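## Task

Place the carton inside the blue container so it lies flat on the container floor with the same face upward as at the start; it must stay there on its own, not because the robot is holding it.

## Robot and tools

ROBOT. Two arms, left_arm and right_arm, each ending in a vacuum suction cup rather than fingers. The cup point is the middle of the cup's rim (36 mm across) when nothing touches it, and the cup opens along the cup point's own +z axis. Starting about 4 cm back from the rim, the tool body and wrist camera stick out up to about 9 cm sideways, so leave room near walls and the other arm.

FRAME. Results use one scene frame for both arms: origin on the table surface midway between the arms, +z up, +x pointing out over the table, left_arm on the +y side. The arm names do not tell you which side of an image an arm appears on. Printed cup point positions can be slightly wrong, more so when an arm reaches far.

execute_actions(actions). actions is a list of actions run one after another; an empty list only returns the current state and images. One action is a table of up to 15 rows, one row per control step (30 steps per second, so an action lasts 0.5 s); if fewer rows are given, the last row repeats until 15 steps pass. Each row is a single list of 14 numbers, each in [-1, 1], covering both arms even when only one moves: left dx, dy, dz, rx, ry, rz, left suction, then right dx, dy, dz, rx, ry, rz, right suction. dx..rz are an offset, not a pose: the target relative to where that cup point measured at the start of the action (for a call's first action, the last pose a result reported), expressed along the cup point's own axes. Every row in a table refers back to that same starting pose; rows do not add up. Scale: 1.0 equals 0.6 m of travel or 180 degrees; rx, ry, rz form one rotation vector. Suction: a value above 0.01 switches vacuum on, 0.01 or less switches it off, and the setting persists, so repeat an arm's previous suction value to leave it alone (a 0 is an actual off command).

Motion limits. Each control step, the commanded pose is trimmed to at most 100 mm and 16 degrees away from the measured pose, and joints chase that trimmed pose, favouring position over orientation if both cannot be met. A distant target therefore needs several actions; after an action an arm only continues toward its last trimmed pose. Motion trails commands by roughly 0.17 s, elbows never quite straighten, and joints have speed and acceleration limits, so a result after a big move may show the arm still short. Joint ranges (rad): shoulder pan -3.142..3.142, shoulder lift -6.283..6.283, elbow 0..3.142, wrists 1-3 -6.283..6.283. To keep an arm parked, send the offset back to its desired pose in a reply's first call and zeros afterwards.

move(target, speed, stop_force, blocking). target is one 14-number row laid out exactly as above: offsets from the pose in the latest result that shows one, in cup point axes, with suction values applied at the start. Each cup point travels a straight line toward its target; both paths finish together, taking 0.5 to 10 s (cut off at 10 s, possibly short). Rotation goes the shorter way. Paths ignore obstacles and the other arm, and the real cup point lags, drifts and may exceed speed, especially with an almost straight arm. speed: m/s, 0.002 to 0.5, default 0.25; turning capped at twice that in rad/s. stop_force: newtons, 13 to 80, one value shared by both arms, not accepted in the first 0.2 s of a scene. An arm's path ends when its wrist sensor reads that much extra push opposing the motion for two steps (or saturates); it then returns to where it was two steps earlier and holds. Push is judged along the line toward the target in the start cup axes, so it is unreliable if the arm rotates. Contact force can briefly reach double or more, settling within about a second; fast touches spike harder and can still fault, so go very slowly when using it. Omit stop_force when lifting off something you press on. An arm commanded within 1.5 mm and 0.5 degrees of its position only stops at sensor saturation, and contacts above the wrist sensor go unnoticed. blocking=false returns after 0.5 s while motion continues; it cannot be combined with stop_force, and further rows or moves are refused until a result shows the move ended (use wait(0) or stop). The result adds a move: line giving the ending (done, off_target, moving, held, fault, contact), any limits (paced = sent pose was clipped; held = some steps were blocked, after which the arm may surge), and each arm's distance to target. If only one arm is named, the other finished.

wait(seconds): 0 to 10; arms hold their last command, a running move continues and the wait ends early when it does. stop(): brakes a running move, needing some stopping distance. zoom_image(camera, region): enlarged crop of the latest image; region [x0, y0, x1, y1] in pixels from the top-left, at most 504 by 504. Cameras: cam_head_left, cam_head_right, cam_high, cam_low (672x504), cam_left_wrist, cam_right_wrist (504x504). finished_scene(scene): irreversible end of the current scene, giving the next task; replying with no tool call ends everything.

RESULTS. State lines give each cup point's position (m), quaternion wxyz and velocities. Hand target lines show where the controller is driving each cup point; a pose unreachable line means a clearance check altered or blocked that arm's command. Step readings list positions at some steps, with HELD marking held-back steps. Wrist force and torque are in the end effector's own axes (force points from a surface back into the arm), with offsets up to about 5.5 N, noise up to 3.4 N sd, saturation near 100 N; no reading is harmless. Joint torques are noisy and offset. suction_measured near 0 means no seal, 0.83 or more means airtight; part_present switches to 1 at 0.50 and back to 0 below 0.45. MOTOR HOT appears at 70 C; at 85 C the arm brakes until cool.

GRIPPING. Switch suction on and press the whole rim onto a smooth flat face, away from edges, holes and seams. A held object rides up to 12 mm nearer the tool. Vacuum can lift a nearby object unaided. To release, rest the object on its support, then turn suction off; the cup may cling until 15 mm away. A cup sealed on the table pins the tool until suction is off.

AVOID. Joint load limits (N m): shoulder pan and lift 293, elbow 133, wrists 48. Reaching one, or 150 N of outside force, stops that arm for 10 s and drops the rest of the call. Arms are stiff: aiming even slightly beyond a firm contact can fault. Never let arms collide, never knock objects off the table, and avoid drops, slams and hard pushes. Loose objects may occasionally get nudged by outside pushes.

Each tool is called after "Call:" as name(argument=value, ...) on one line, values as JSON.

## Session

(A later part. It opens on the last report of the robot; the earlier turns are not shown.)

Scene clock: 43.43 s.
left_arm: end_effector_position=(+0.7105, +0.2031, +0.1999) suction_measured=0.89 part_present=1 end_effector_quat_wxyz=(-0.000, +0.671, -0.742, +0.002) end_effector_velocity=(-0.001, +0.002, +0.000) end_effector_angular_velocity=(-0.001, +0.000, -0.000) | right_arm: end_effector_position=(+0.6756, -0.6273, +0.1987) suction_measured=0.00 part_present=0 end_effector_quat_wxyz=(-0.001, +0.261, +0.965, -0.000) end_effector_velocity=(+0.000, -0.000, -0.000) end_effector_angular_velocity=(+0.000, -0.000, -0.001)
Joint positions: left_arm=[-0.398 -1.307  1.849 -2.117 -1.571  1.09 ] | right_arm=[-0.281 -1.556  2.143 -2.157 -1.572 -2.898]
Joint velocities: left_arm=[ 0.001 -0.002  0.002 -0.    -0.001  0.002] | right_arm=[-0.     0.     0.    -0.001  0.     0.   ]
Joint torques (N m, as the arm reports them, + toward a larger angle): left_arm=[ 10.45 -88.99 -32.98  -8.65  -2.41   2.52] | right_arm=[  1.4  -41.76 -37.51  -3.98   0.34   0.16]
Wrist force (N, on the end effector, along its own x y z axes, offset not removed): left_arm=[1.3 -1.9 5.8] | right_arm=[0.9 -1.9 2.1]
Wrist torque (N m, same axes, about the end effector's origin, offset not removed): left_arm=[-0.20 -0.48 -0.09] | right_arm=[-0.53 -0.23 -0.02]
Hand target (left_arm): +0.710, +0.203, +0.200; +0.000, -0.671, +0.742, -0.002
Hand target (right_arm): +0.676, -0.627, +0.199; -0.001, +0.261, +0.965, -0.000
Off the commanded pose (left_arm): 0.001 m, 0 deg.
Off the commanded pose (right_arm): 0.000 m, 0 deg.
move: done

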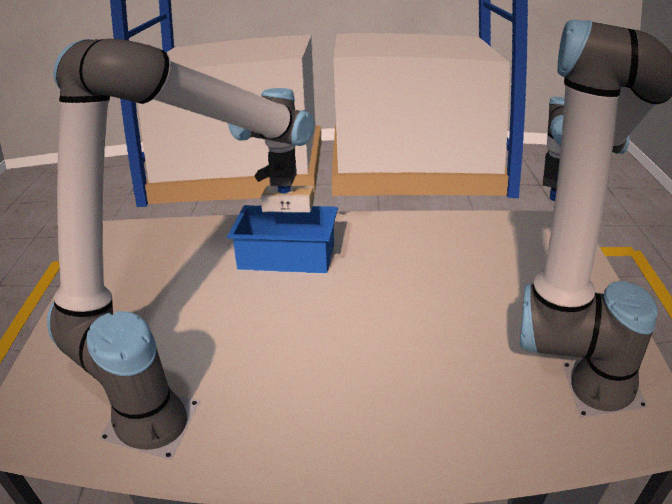

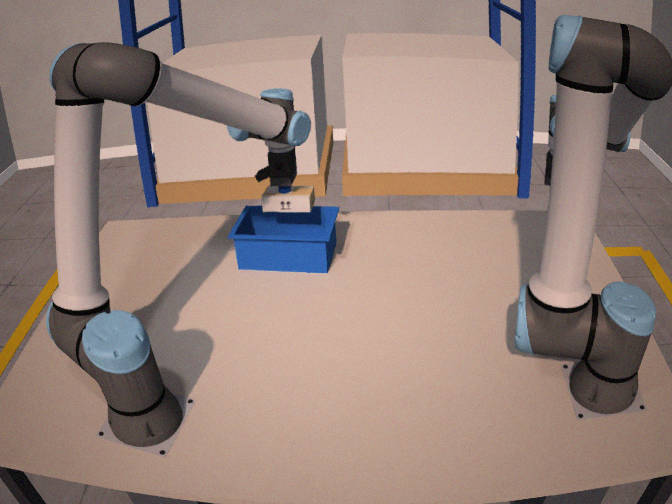

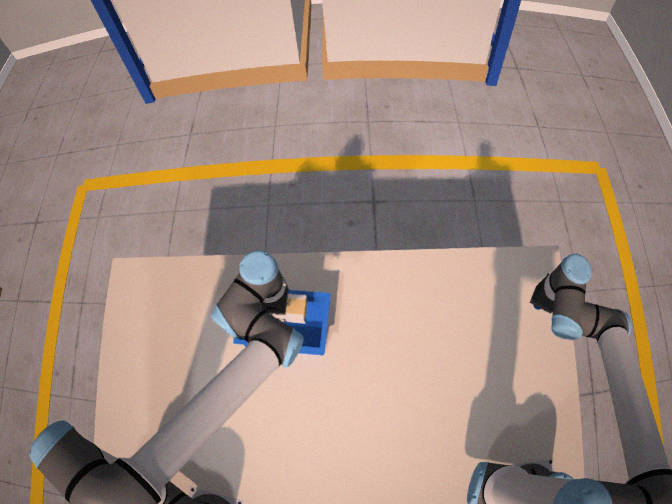

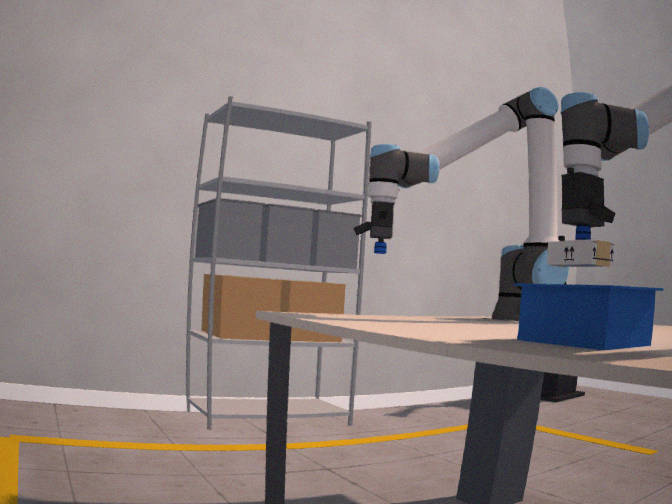

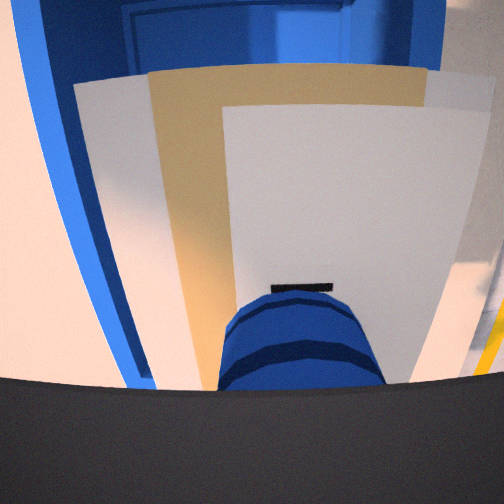

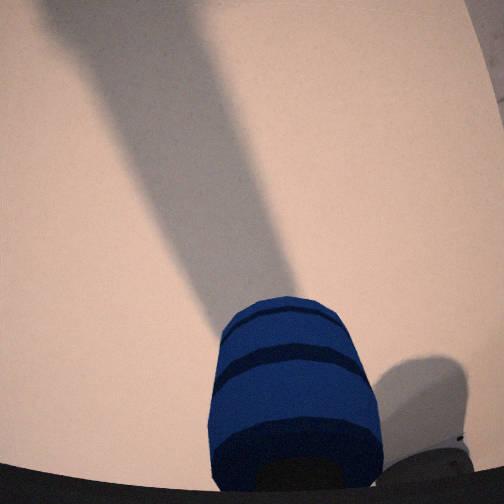

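Call:
move(target=[0,0.04,0.03,0,0,0,1,0,0,0,0,0,0,0], speed=0.1)

Call:
move(target=[0,0,0.205,0,0,0,1,0,0,0,0,0,0,0], speed=0.1, stop_force=20)

Call:
move(target=[0,0,0.04,0,0,0,1,0,0,0,0,0,0,0], speed=0.012, stop_force=13)

Scene clock: 48.47 s.
left_arm: end_effector_position=(+0.6867, +0.2055, +0.1820) suction_measured=0.89 part_present=1 end_effector_quat_wxyz=(-0.000, +0.671, -0.742, +0.002) end_effector_velocity=(-0.002, -0.001, -0.001) end_effector_angular_velocity=(-0.000, +0.001, -0.001) | right_arm: end_effector_position=(+0.6756, -0.6273, +0.1987) suction_measured=0.00 part_present=0 end_effector_quat_wxyz=(-0.001, +0.261, +0.965, -0.000) end_effector_velocity=(-0.000, +0.001, -0.000) end_effector_angular_velocity=(+0.000, +0.001, +0.001)
Joint positions: left_arm=[-0.413 -1.324  1.91  -2.16  -1.571  1.075] | right_arm=[-0.281 -1.556  2.143 -2.157 -1.572 -2.898]
Joint velocities: left_arm=[-0.001 -0.001  0.003 -0.002 -0.001 -0.001] | right_arm=[ 0.002 -0.     0.     0.001 -0.     0.   ]
Joint torques (N m, as the arm reports them, + toward a larger angle): left_arm=[-11.72 -84.43 -33.17  -8.46   0.72  -2.91] | right_arm=[  0.   -44.29 -37.44  -3.79  -0.11   0.17]
Wrist force (N, on the end effector, along its own x y z axes, offset not removed): left_arm=[1.2 -1.2 3.0] | right_arm=[-3.3 -2.6 0.8]
Wrist torque (N m, same axes, about the end effector's origin, offset not removed): left_arm=[-0.15 -0.39 -0.19] | right_arm=[-0.56 0.33 -0.10]
Hand target (left_arm): +0.687, +0.205, +0.182; +0.000, -0.671, +0.742, -0.002
Hand target (right_arm): +0.676, -0.627, +0.199; -0.001, +0.261, +0.965, -0.000
Off the commanded pose (left_arm): 0.000 m, 0 deg.
Off the commanded pose (right_arm): 0.000 m, 0 deg.
move: done

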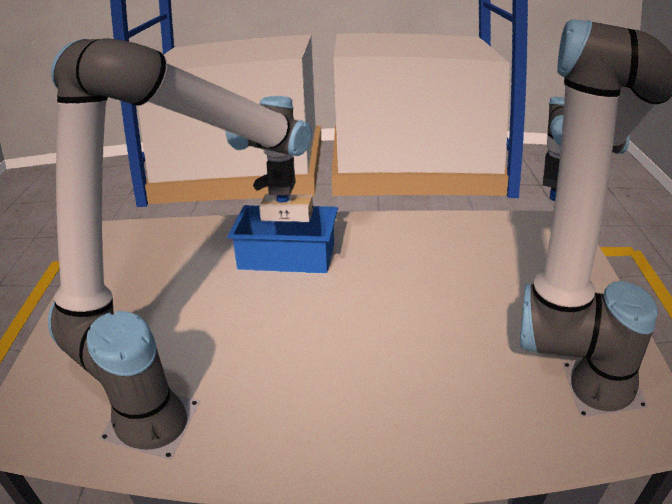

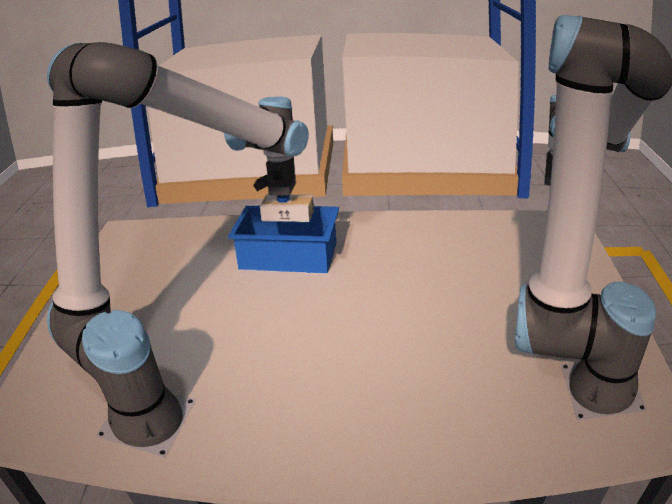

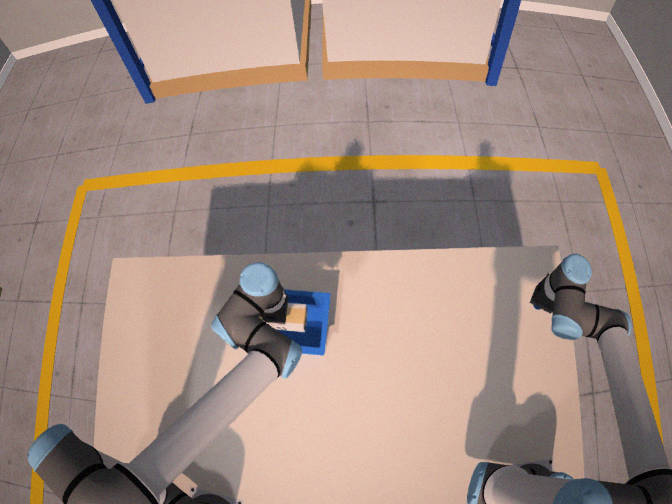

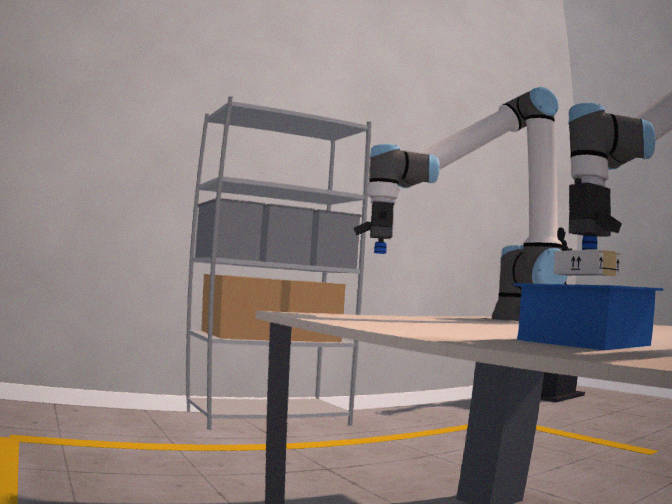

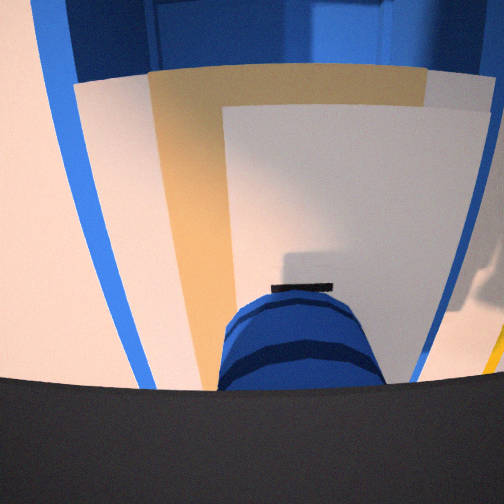

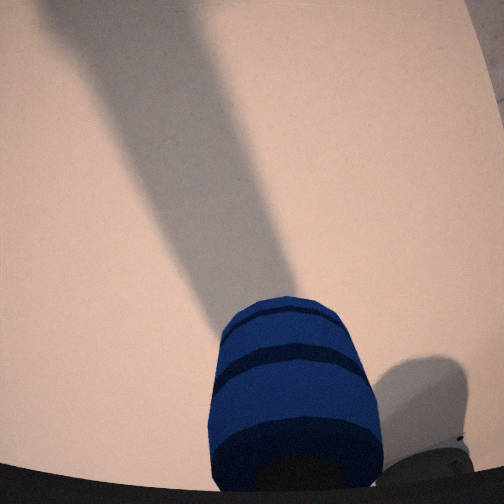

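Scene clock: 50.17 s.
left_arm: end_effector_position=(+0.6869, +0.2053, +0.0592) suction_measured=0.89 part_present=1 end_effector_quat_wxyz=(-0.000, +0.671, -0.742, +0.002) end_effector_velocity=(-0.000, +0.000, -0.002) end_effector_angular_velocity=(+0.002, +0.000, -0.000) | right_arm: end_effector_position=(+0.6756, -0.6273, +0.1987) suction_measured=0.00 part_present=0 end_effector_quat_wxyz=(-0.001, +0.261, +0.965, -0.000) end_effector_velocity=(+0.000, -0.001, -0.000) end_effector_angular_velocity=(-0.001, -0.001, -0.001)
Joint positions: left_arm=[-0.413 -1.186  1.991 -2.38  -1.571  1.075] | right_arm=[-0.281 -1.556  2.143 -2.157 -1.572 -2.898]
Joint velocities: left_arm=[-0.     0.003  0.001 -0.002  0.001  0.   ] | right_arm=[-0.001  0.     0.    -0.001 -0.001  0.   ]
Joint torques (N m, as the arm reports them, + toward a larger angle): left_arm=[  4.66 -54.72 -26.91  -8.99  -0.5   -0.42] | right_arm=[  0.3  -44.38 -36.8   -3.89  -0.44  -0.19]
Wrist force (N, on the end effector, along its own x y z axes, offset not removed): left_arm=[-0.6 0.6 2.1] | right_arm=[-3.4 -5.7 -0.4]
Wrist torque (N m, same axes, about the end effector's origin, offset not removed): left_arm=[0.10 -0.15 -0.18] | right_arm=[-1.10 0.18 -0.01]
Hand target (left_arm): +0.687, +0.205, +0.059; +0.000, -0.671, +0.742, -0.002
Hand target (right_arm): +0.676, -0.627, +0.199; -0.001, +0.261, +0.965, -0.000
Off the commanded pose (left_arm): 0.000 m, 0 deg.
Off the commanded pose (right_arm): 0.000 m, 0 deg.
move: done

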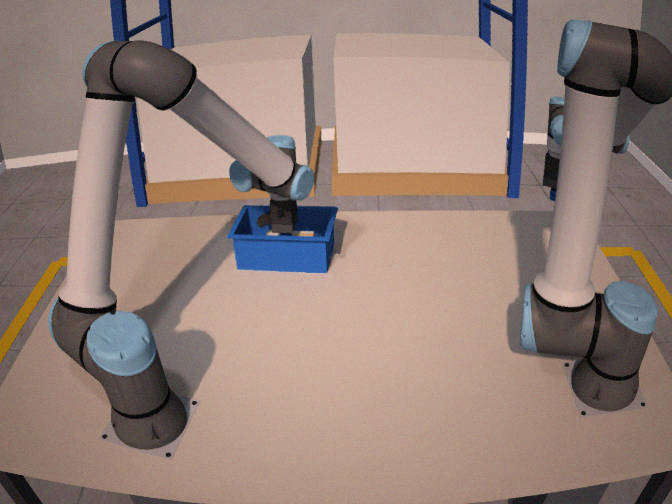

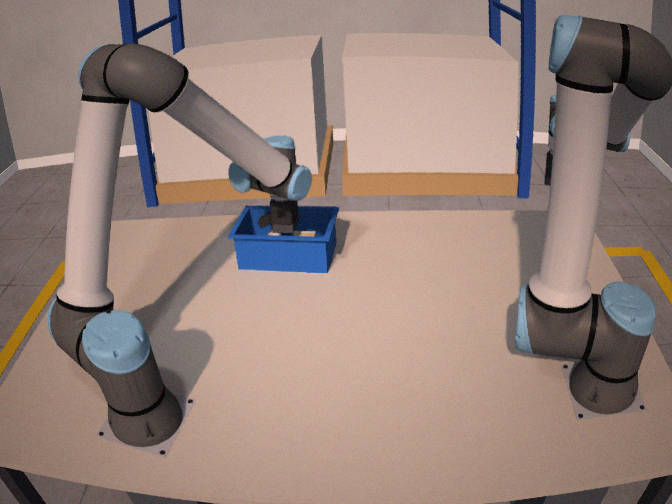

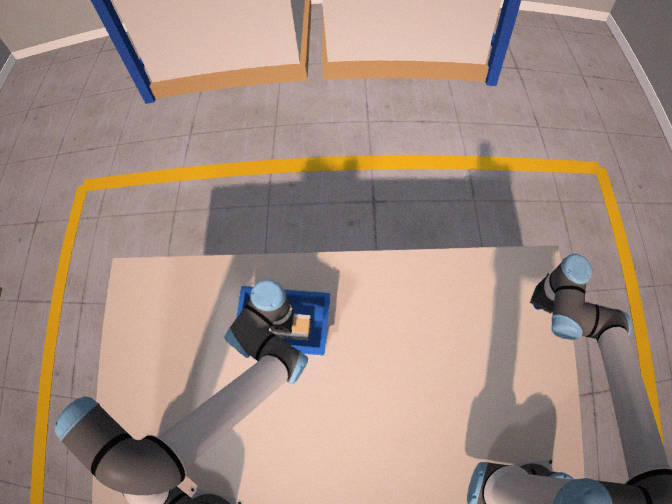

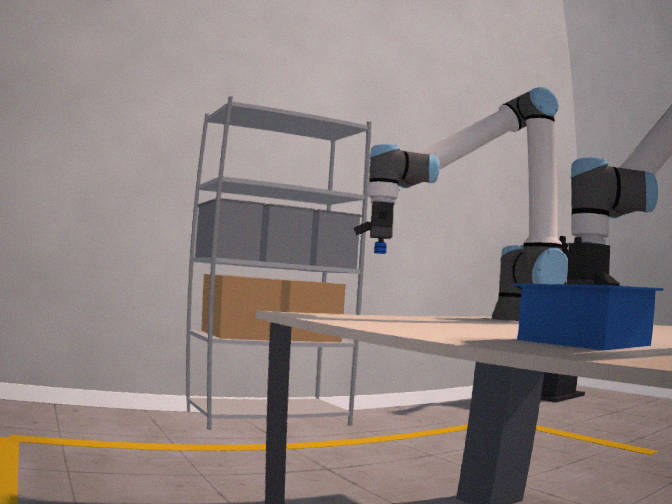

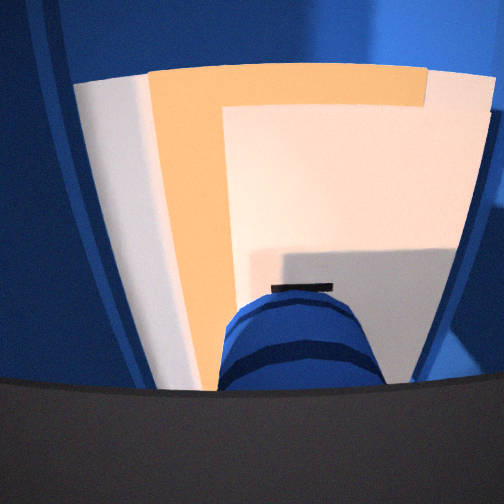

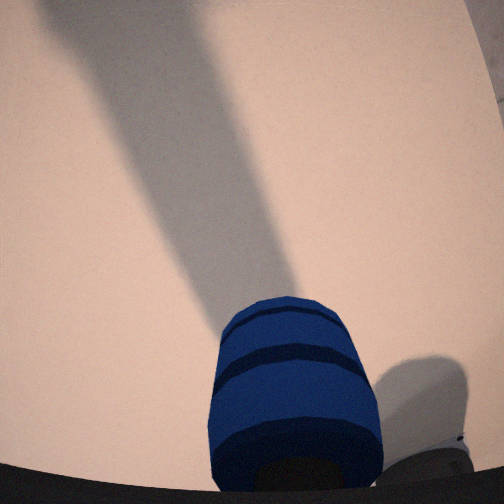

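Scene clock: 51.33 s.
left_arm: end_effector_position=(+0.6870, +0.2052, +0.0498) suction_measured=0.90 part_present=1 end_effector_quat_wxyz=(-0.000, +0.671, -0.742, +0.002) end_effector_velocity=(-0.002, +0.001, +0.001) end_effector_angular_velocity=(+0.003, +0.006, +0.000) | right_arm: end_effector_position=(+0.6756, -0.6273, +0.1987) suction_measured=0.00 part_present=0 end_effector_quat_wxyz=(-0.001, +0.261, +0.965, -0.000) end_effector_velocity=(+0.000, -0.000, -0.000) end_effector_angular_velocity=(-0.000, +0.000, -0.000)
Joint positions: left_arm=[-0.413 -1.173  1.996 -2.397 -1.571  1.075] | right_arm=[-0.281 -1.556  2.143 -2.157 -1.572 -2.898]
Joint velocities: left_arm=[-0.    -0.003 -0.     0.01  -0.001 -0.001] | right_arm=[-0.  0. -0.  0. -0. -0.]
Joint torques (N m, as the arm reports them, + toward a larger angle): left_arm=[  3.59 -70.66 -24.76   4.76  -0.27   0.66] | right_arm=[  1.79 -42.65 -37.24  -3.99   0.13  -0.37]
Wrist force (N, on the end effector, along its own x y z axes, offset not removed): left_arm=[3.7 -3.4 -26.9] | right_arm=[-0.5 -2.6 -1.9]
Wrist torque (N m, same axes, about the end effector's origin, offset not removed): left_arm=[-0.03 -0.66 -0.06] | right_arm=[-0.66 -0.07 -0.08]
Hand target (left_arm): +0.687, +0.205, +0.050; +0.000, -0.671, +0.742, -0.002
Hand target (right_arm): +0.676, -0.627, +0.199; -0.001, +0.261, +0.965, -0.000
Off the commanded pose (left_arm): 0.015 m, 0 deg.
Off the commanded pose (right_arm): 0.000 m, 0 deg.
move: contact (left_arm)

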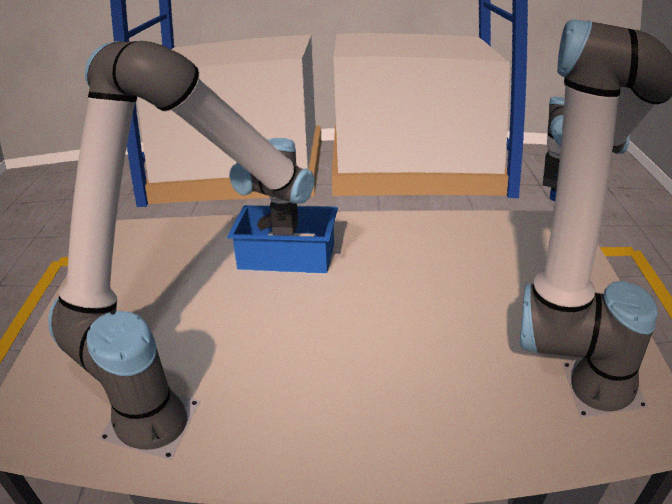

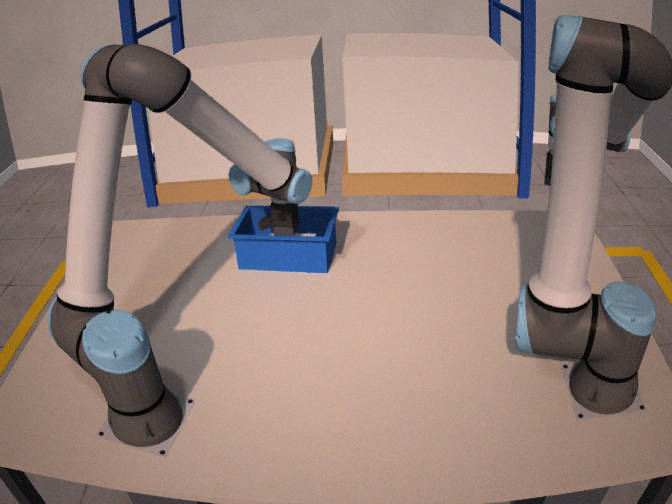

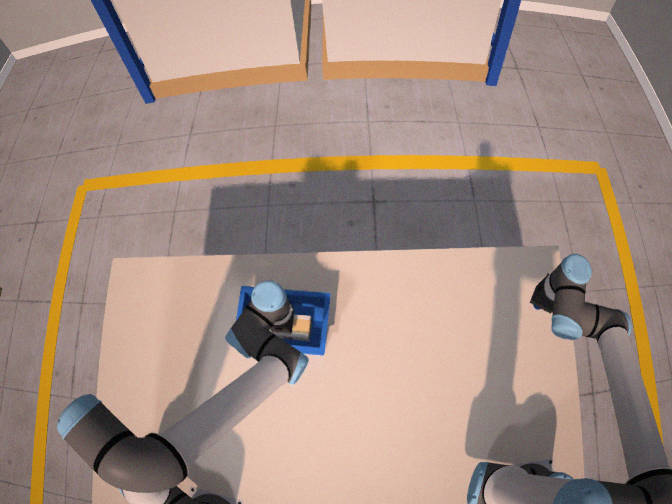

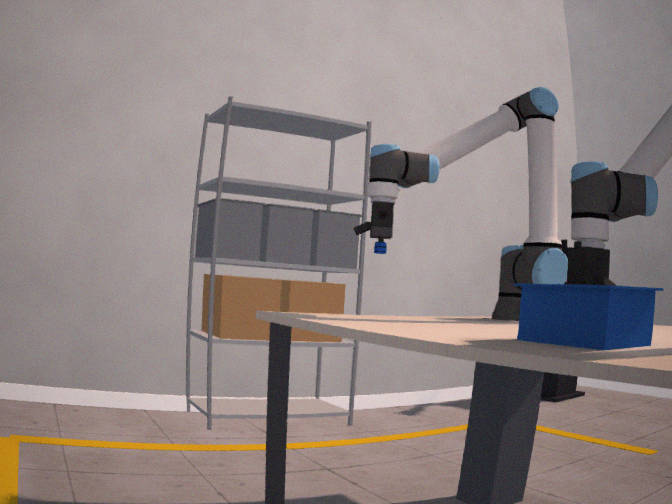

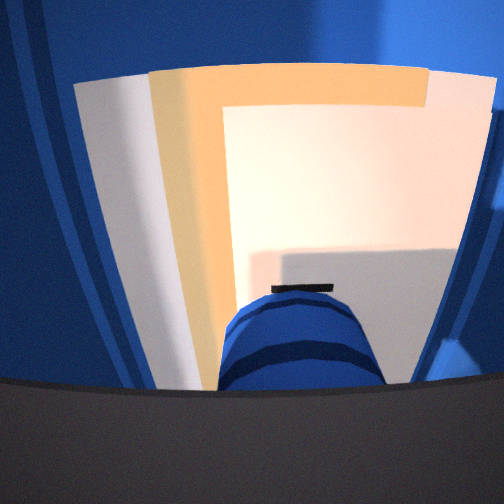

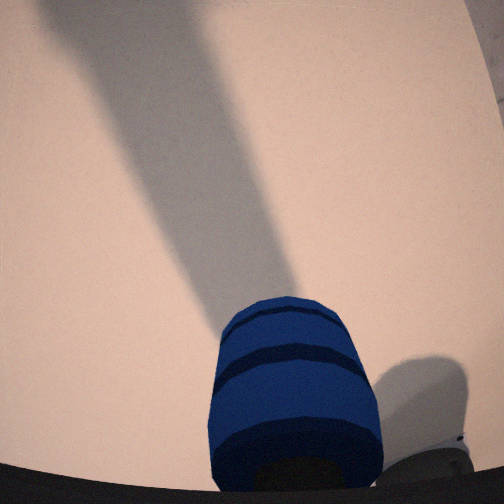

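Call:
execute_actions(actions=[[[0,0,-0.002,0,0,0,0,0,0,0,0,0,0,0]]])

Call:
move(target=[0,0,-0.17,0,0,0,0,0,0,0,0,0,0,0], speed=0.15)

Scene clock: 54.83 s.
left_arm: end_effector_position=(+0.6870, +0.2052, +0.0510) suction_measured=0.00 part_present=0 end_effector_quat_wxyz=(-0.000, +0.671, -0.742, +0.002) end_effector_velocity=(-0.001, +0.000, -0.000) end_effector_angular_velocity=(+0.002, +0.002, +0.000) | right_arm: end_effector_position=(+0.6756, -0.6273, +0.1987) suction_measured=0.00 part_present=0 end_effector_quat_wxyz=(-0.001, +0.261, +0.965, -0.000) end_effector_velocity=(-0.000, +0.000, +0.000) end_effector_angular_velocity=(+0.000, +0.000, +0.001)
Joint positions: left_arm=[-0.413 -1.175  1.995 -2.395 -1.571  1.075] | right_arm=[-0.281 -1.556  2.143 -2.157 -1.572 -2.898]
Joint velocities: left_arm=[-0.     0.    -0.     0.003  0.    -0.   ] | right_arm=[ 0.    -0.    -0.     0.001 -0.    -0.   ]
Joint torques (N m, as the arm reports them, + toward a larger angle): left_arm=[  1.58 -80.96 -34.67   1.45  -0.33   0.21] | right_arm=[ -0.33 -42.99 -36.76  -4.54   0.09  -0.04]
Wrist force (N, on the end effector, along its own x y z axes, offset not removed): left_arm=[0.6 2.2 -12.7] | right_arm=[-1.5 -3.3 -0.2]
Wrist torque (N m, same axes, about the end effector's origin, offset not removed): left_arm=[0.38 -0.26 -0.12] | right_arm=[-0.78 0.10 -0.14]
Hand target (left_arm): +0.687, +0.205, +0.051; +0.000, -0.671, +0.742, -0.002
Hand target (right_arm): +0.676, -0.627, +0.199; -0.001, +0.261, +0.965, -0.000
Off the commanded pose (left_arm): 0.000 m, 0 deg.
Off the commanded pose (right_arm): 0.000 m, 0 deg.
Step readings (end_effector_position):
0: left_arm (+0.6869, +0.2052, +0.0502) | right_arm (+0.6756, -0.6273, +0.1987)
1: left_arm (+0.6869, +0.2052, +0.0502) | right_arm (+0.6756, -0.6273, +0.1987)
2: left_arm (+0.6870, +0.2052, +0.0503) | right_arm (+0.6756, -0.6273, +0.1987)
4: left_arm (+0.6871, +0.2051, +0.0507) | right_arm (+0.6756, -0.6273, +0.1987)
8: left_arm (+0.6871, +0.2051, +0.0510) | right_arm (+0.6756, -0.6273, +0.1987)
15: end_effector_position above

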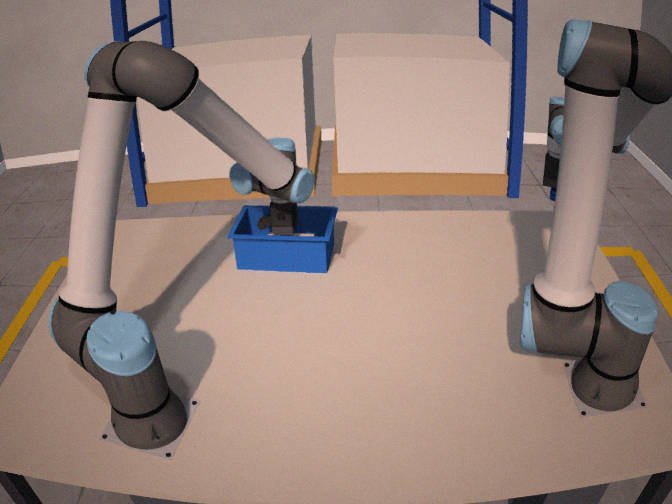

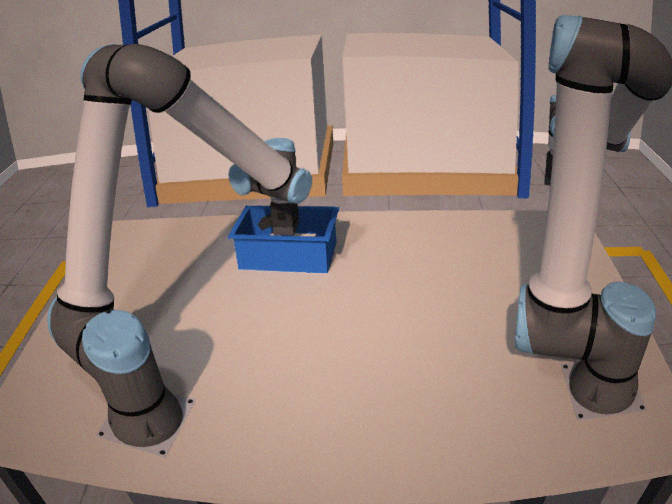

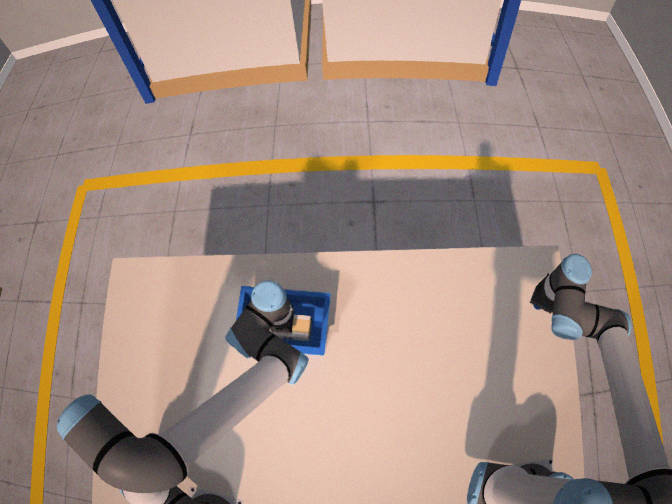

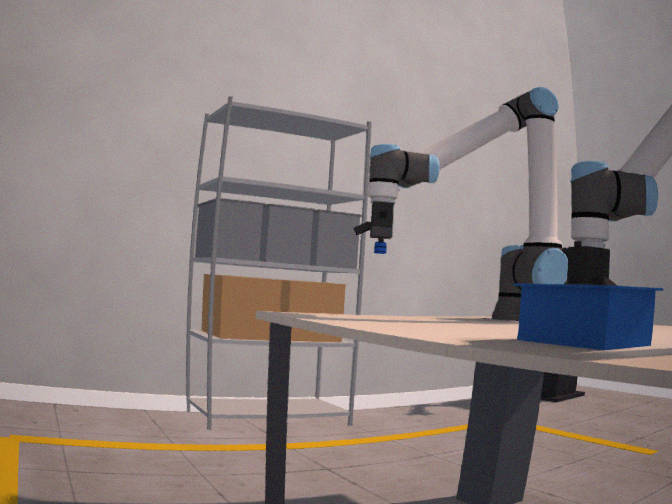

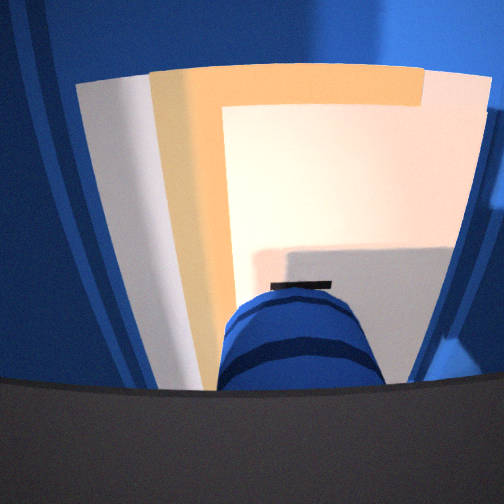

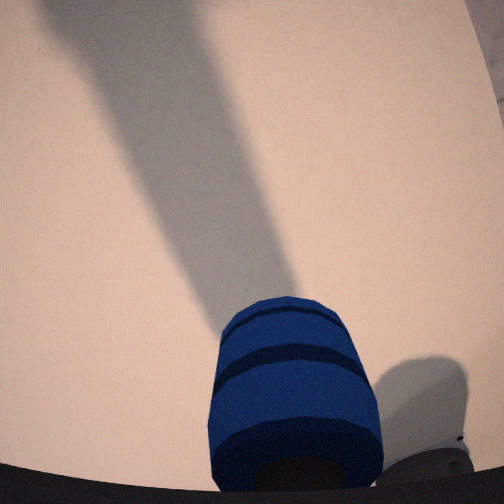

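Scene clock: 56.03 s.
left_arm: end_effector_position=(+0.6868, +0.2054, +0.1528) suction_measured=0.00 part_present=0 end_effector_quat_wxyz=(-0.000, +0.671, -0.742, +0.002) end_effector_velocity=(-0.001, -0.000, +0.002) end_effector_angular_velocity=(+0.001, +0.001, -0.000) | right_arm: end_effector_position=(+0.6756, -0.6273, +0.1987) suction_measured=0.00 part_present=0 end_effector_quat_wxyz=(-0.001, +0.261, +0.965, -0.000) end_effector_velocity=(+0.001, +0.001, +0.000) end_effector_angular_velocity=(-0.000, -0.001, +0.001)
Joint positions: left_arm=[-0.413 -1.295  1.933 -2.213 -1.571  1.075] | right_arm=[-0.281 -1.556  2.143 -2.157 -1.572 -2.898]
Joint velocities: left_arm=[-0.001 -0.002 -0.001  0.005  0.    -0.001] | right_arm=[ 0.001  0.    -0.    -0.001  0.    -0.   ]
Joint torques (N m, as the arm reports them, + toward a larger angle): left_arm=[-12.69 -89.11 -47.45  -0.47   0.78  -2.53] | right_arm=[  1.8  -41.29 -37.06  -4.35  -0.45  -0.55]
Wrist force (N, on the end effector, along its own x y z axes, offset not removed): left_arm=[0.3 1.3 1.9] | right_arm=[1.8 -6.6 -0.9]
Wrist torque (N m, same axes, about the end effector's origin, offset not removed): left_arm=[0.22 -0.23 -0.17] | right_arm=[-1.27 -0.48 -0.07]
Hand target (left_arm): +0.687, +0.205, +0.153; +0.000, -0.671, +0.742, -0.002
Hand target (right_arm): +0.676, -0.627, +0.199; -0.001, +0.261, +0.965, -0.000
Off the commanded pose (left_arm): 0.000 m, 0 deg.
Off the commanded pose (right_arm): 0.000 m, 0 deg.
move: done

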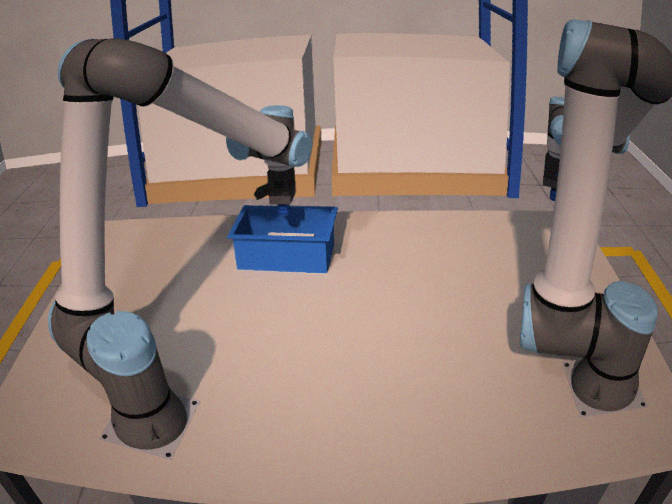

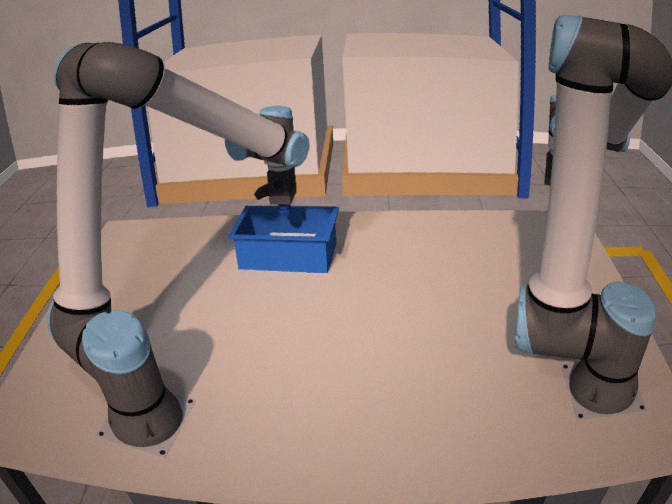

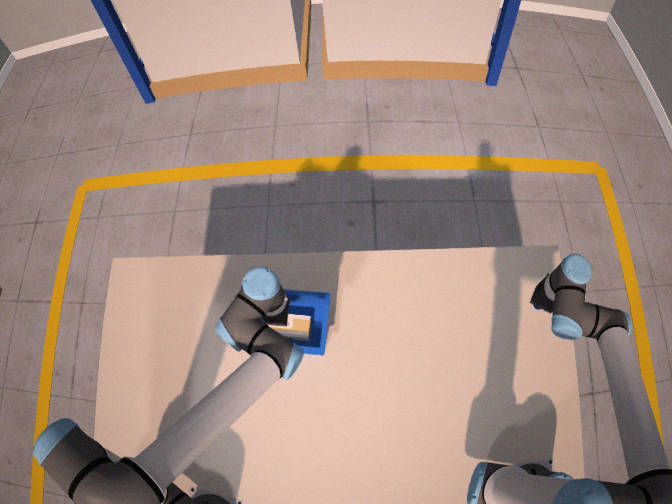

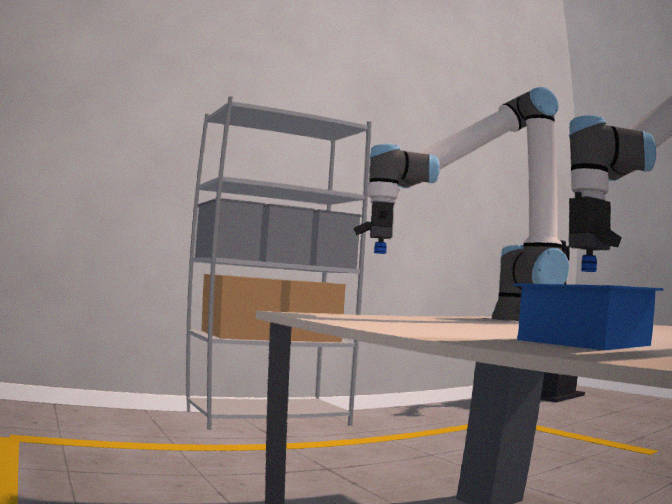

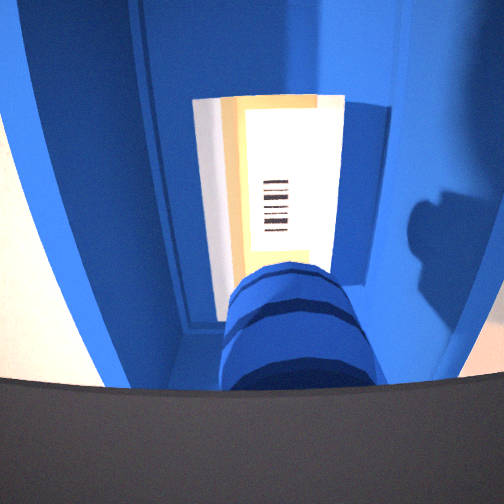

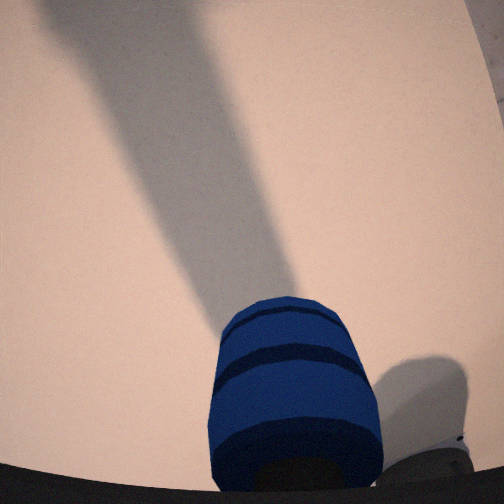

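Call:
finished_scene(scene=1)

The scene is finished: the task was done.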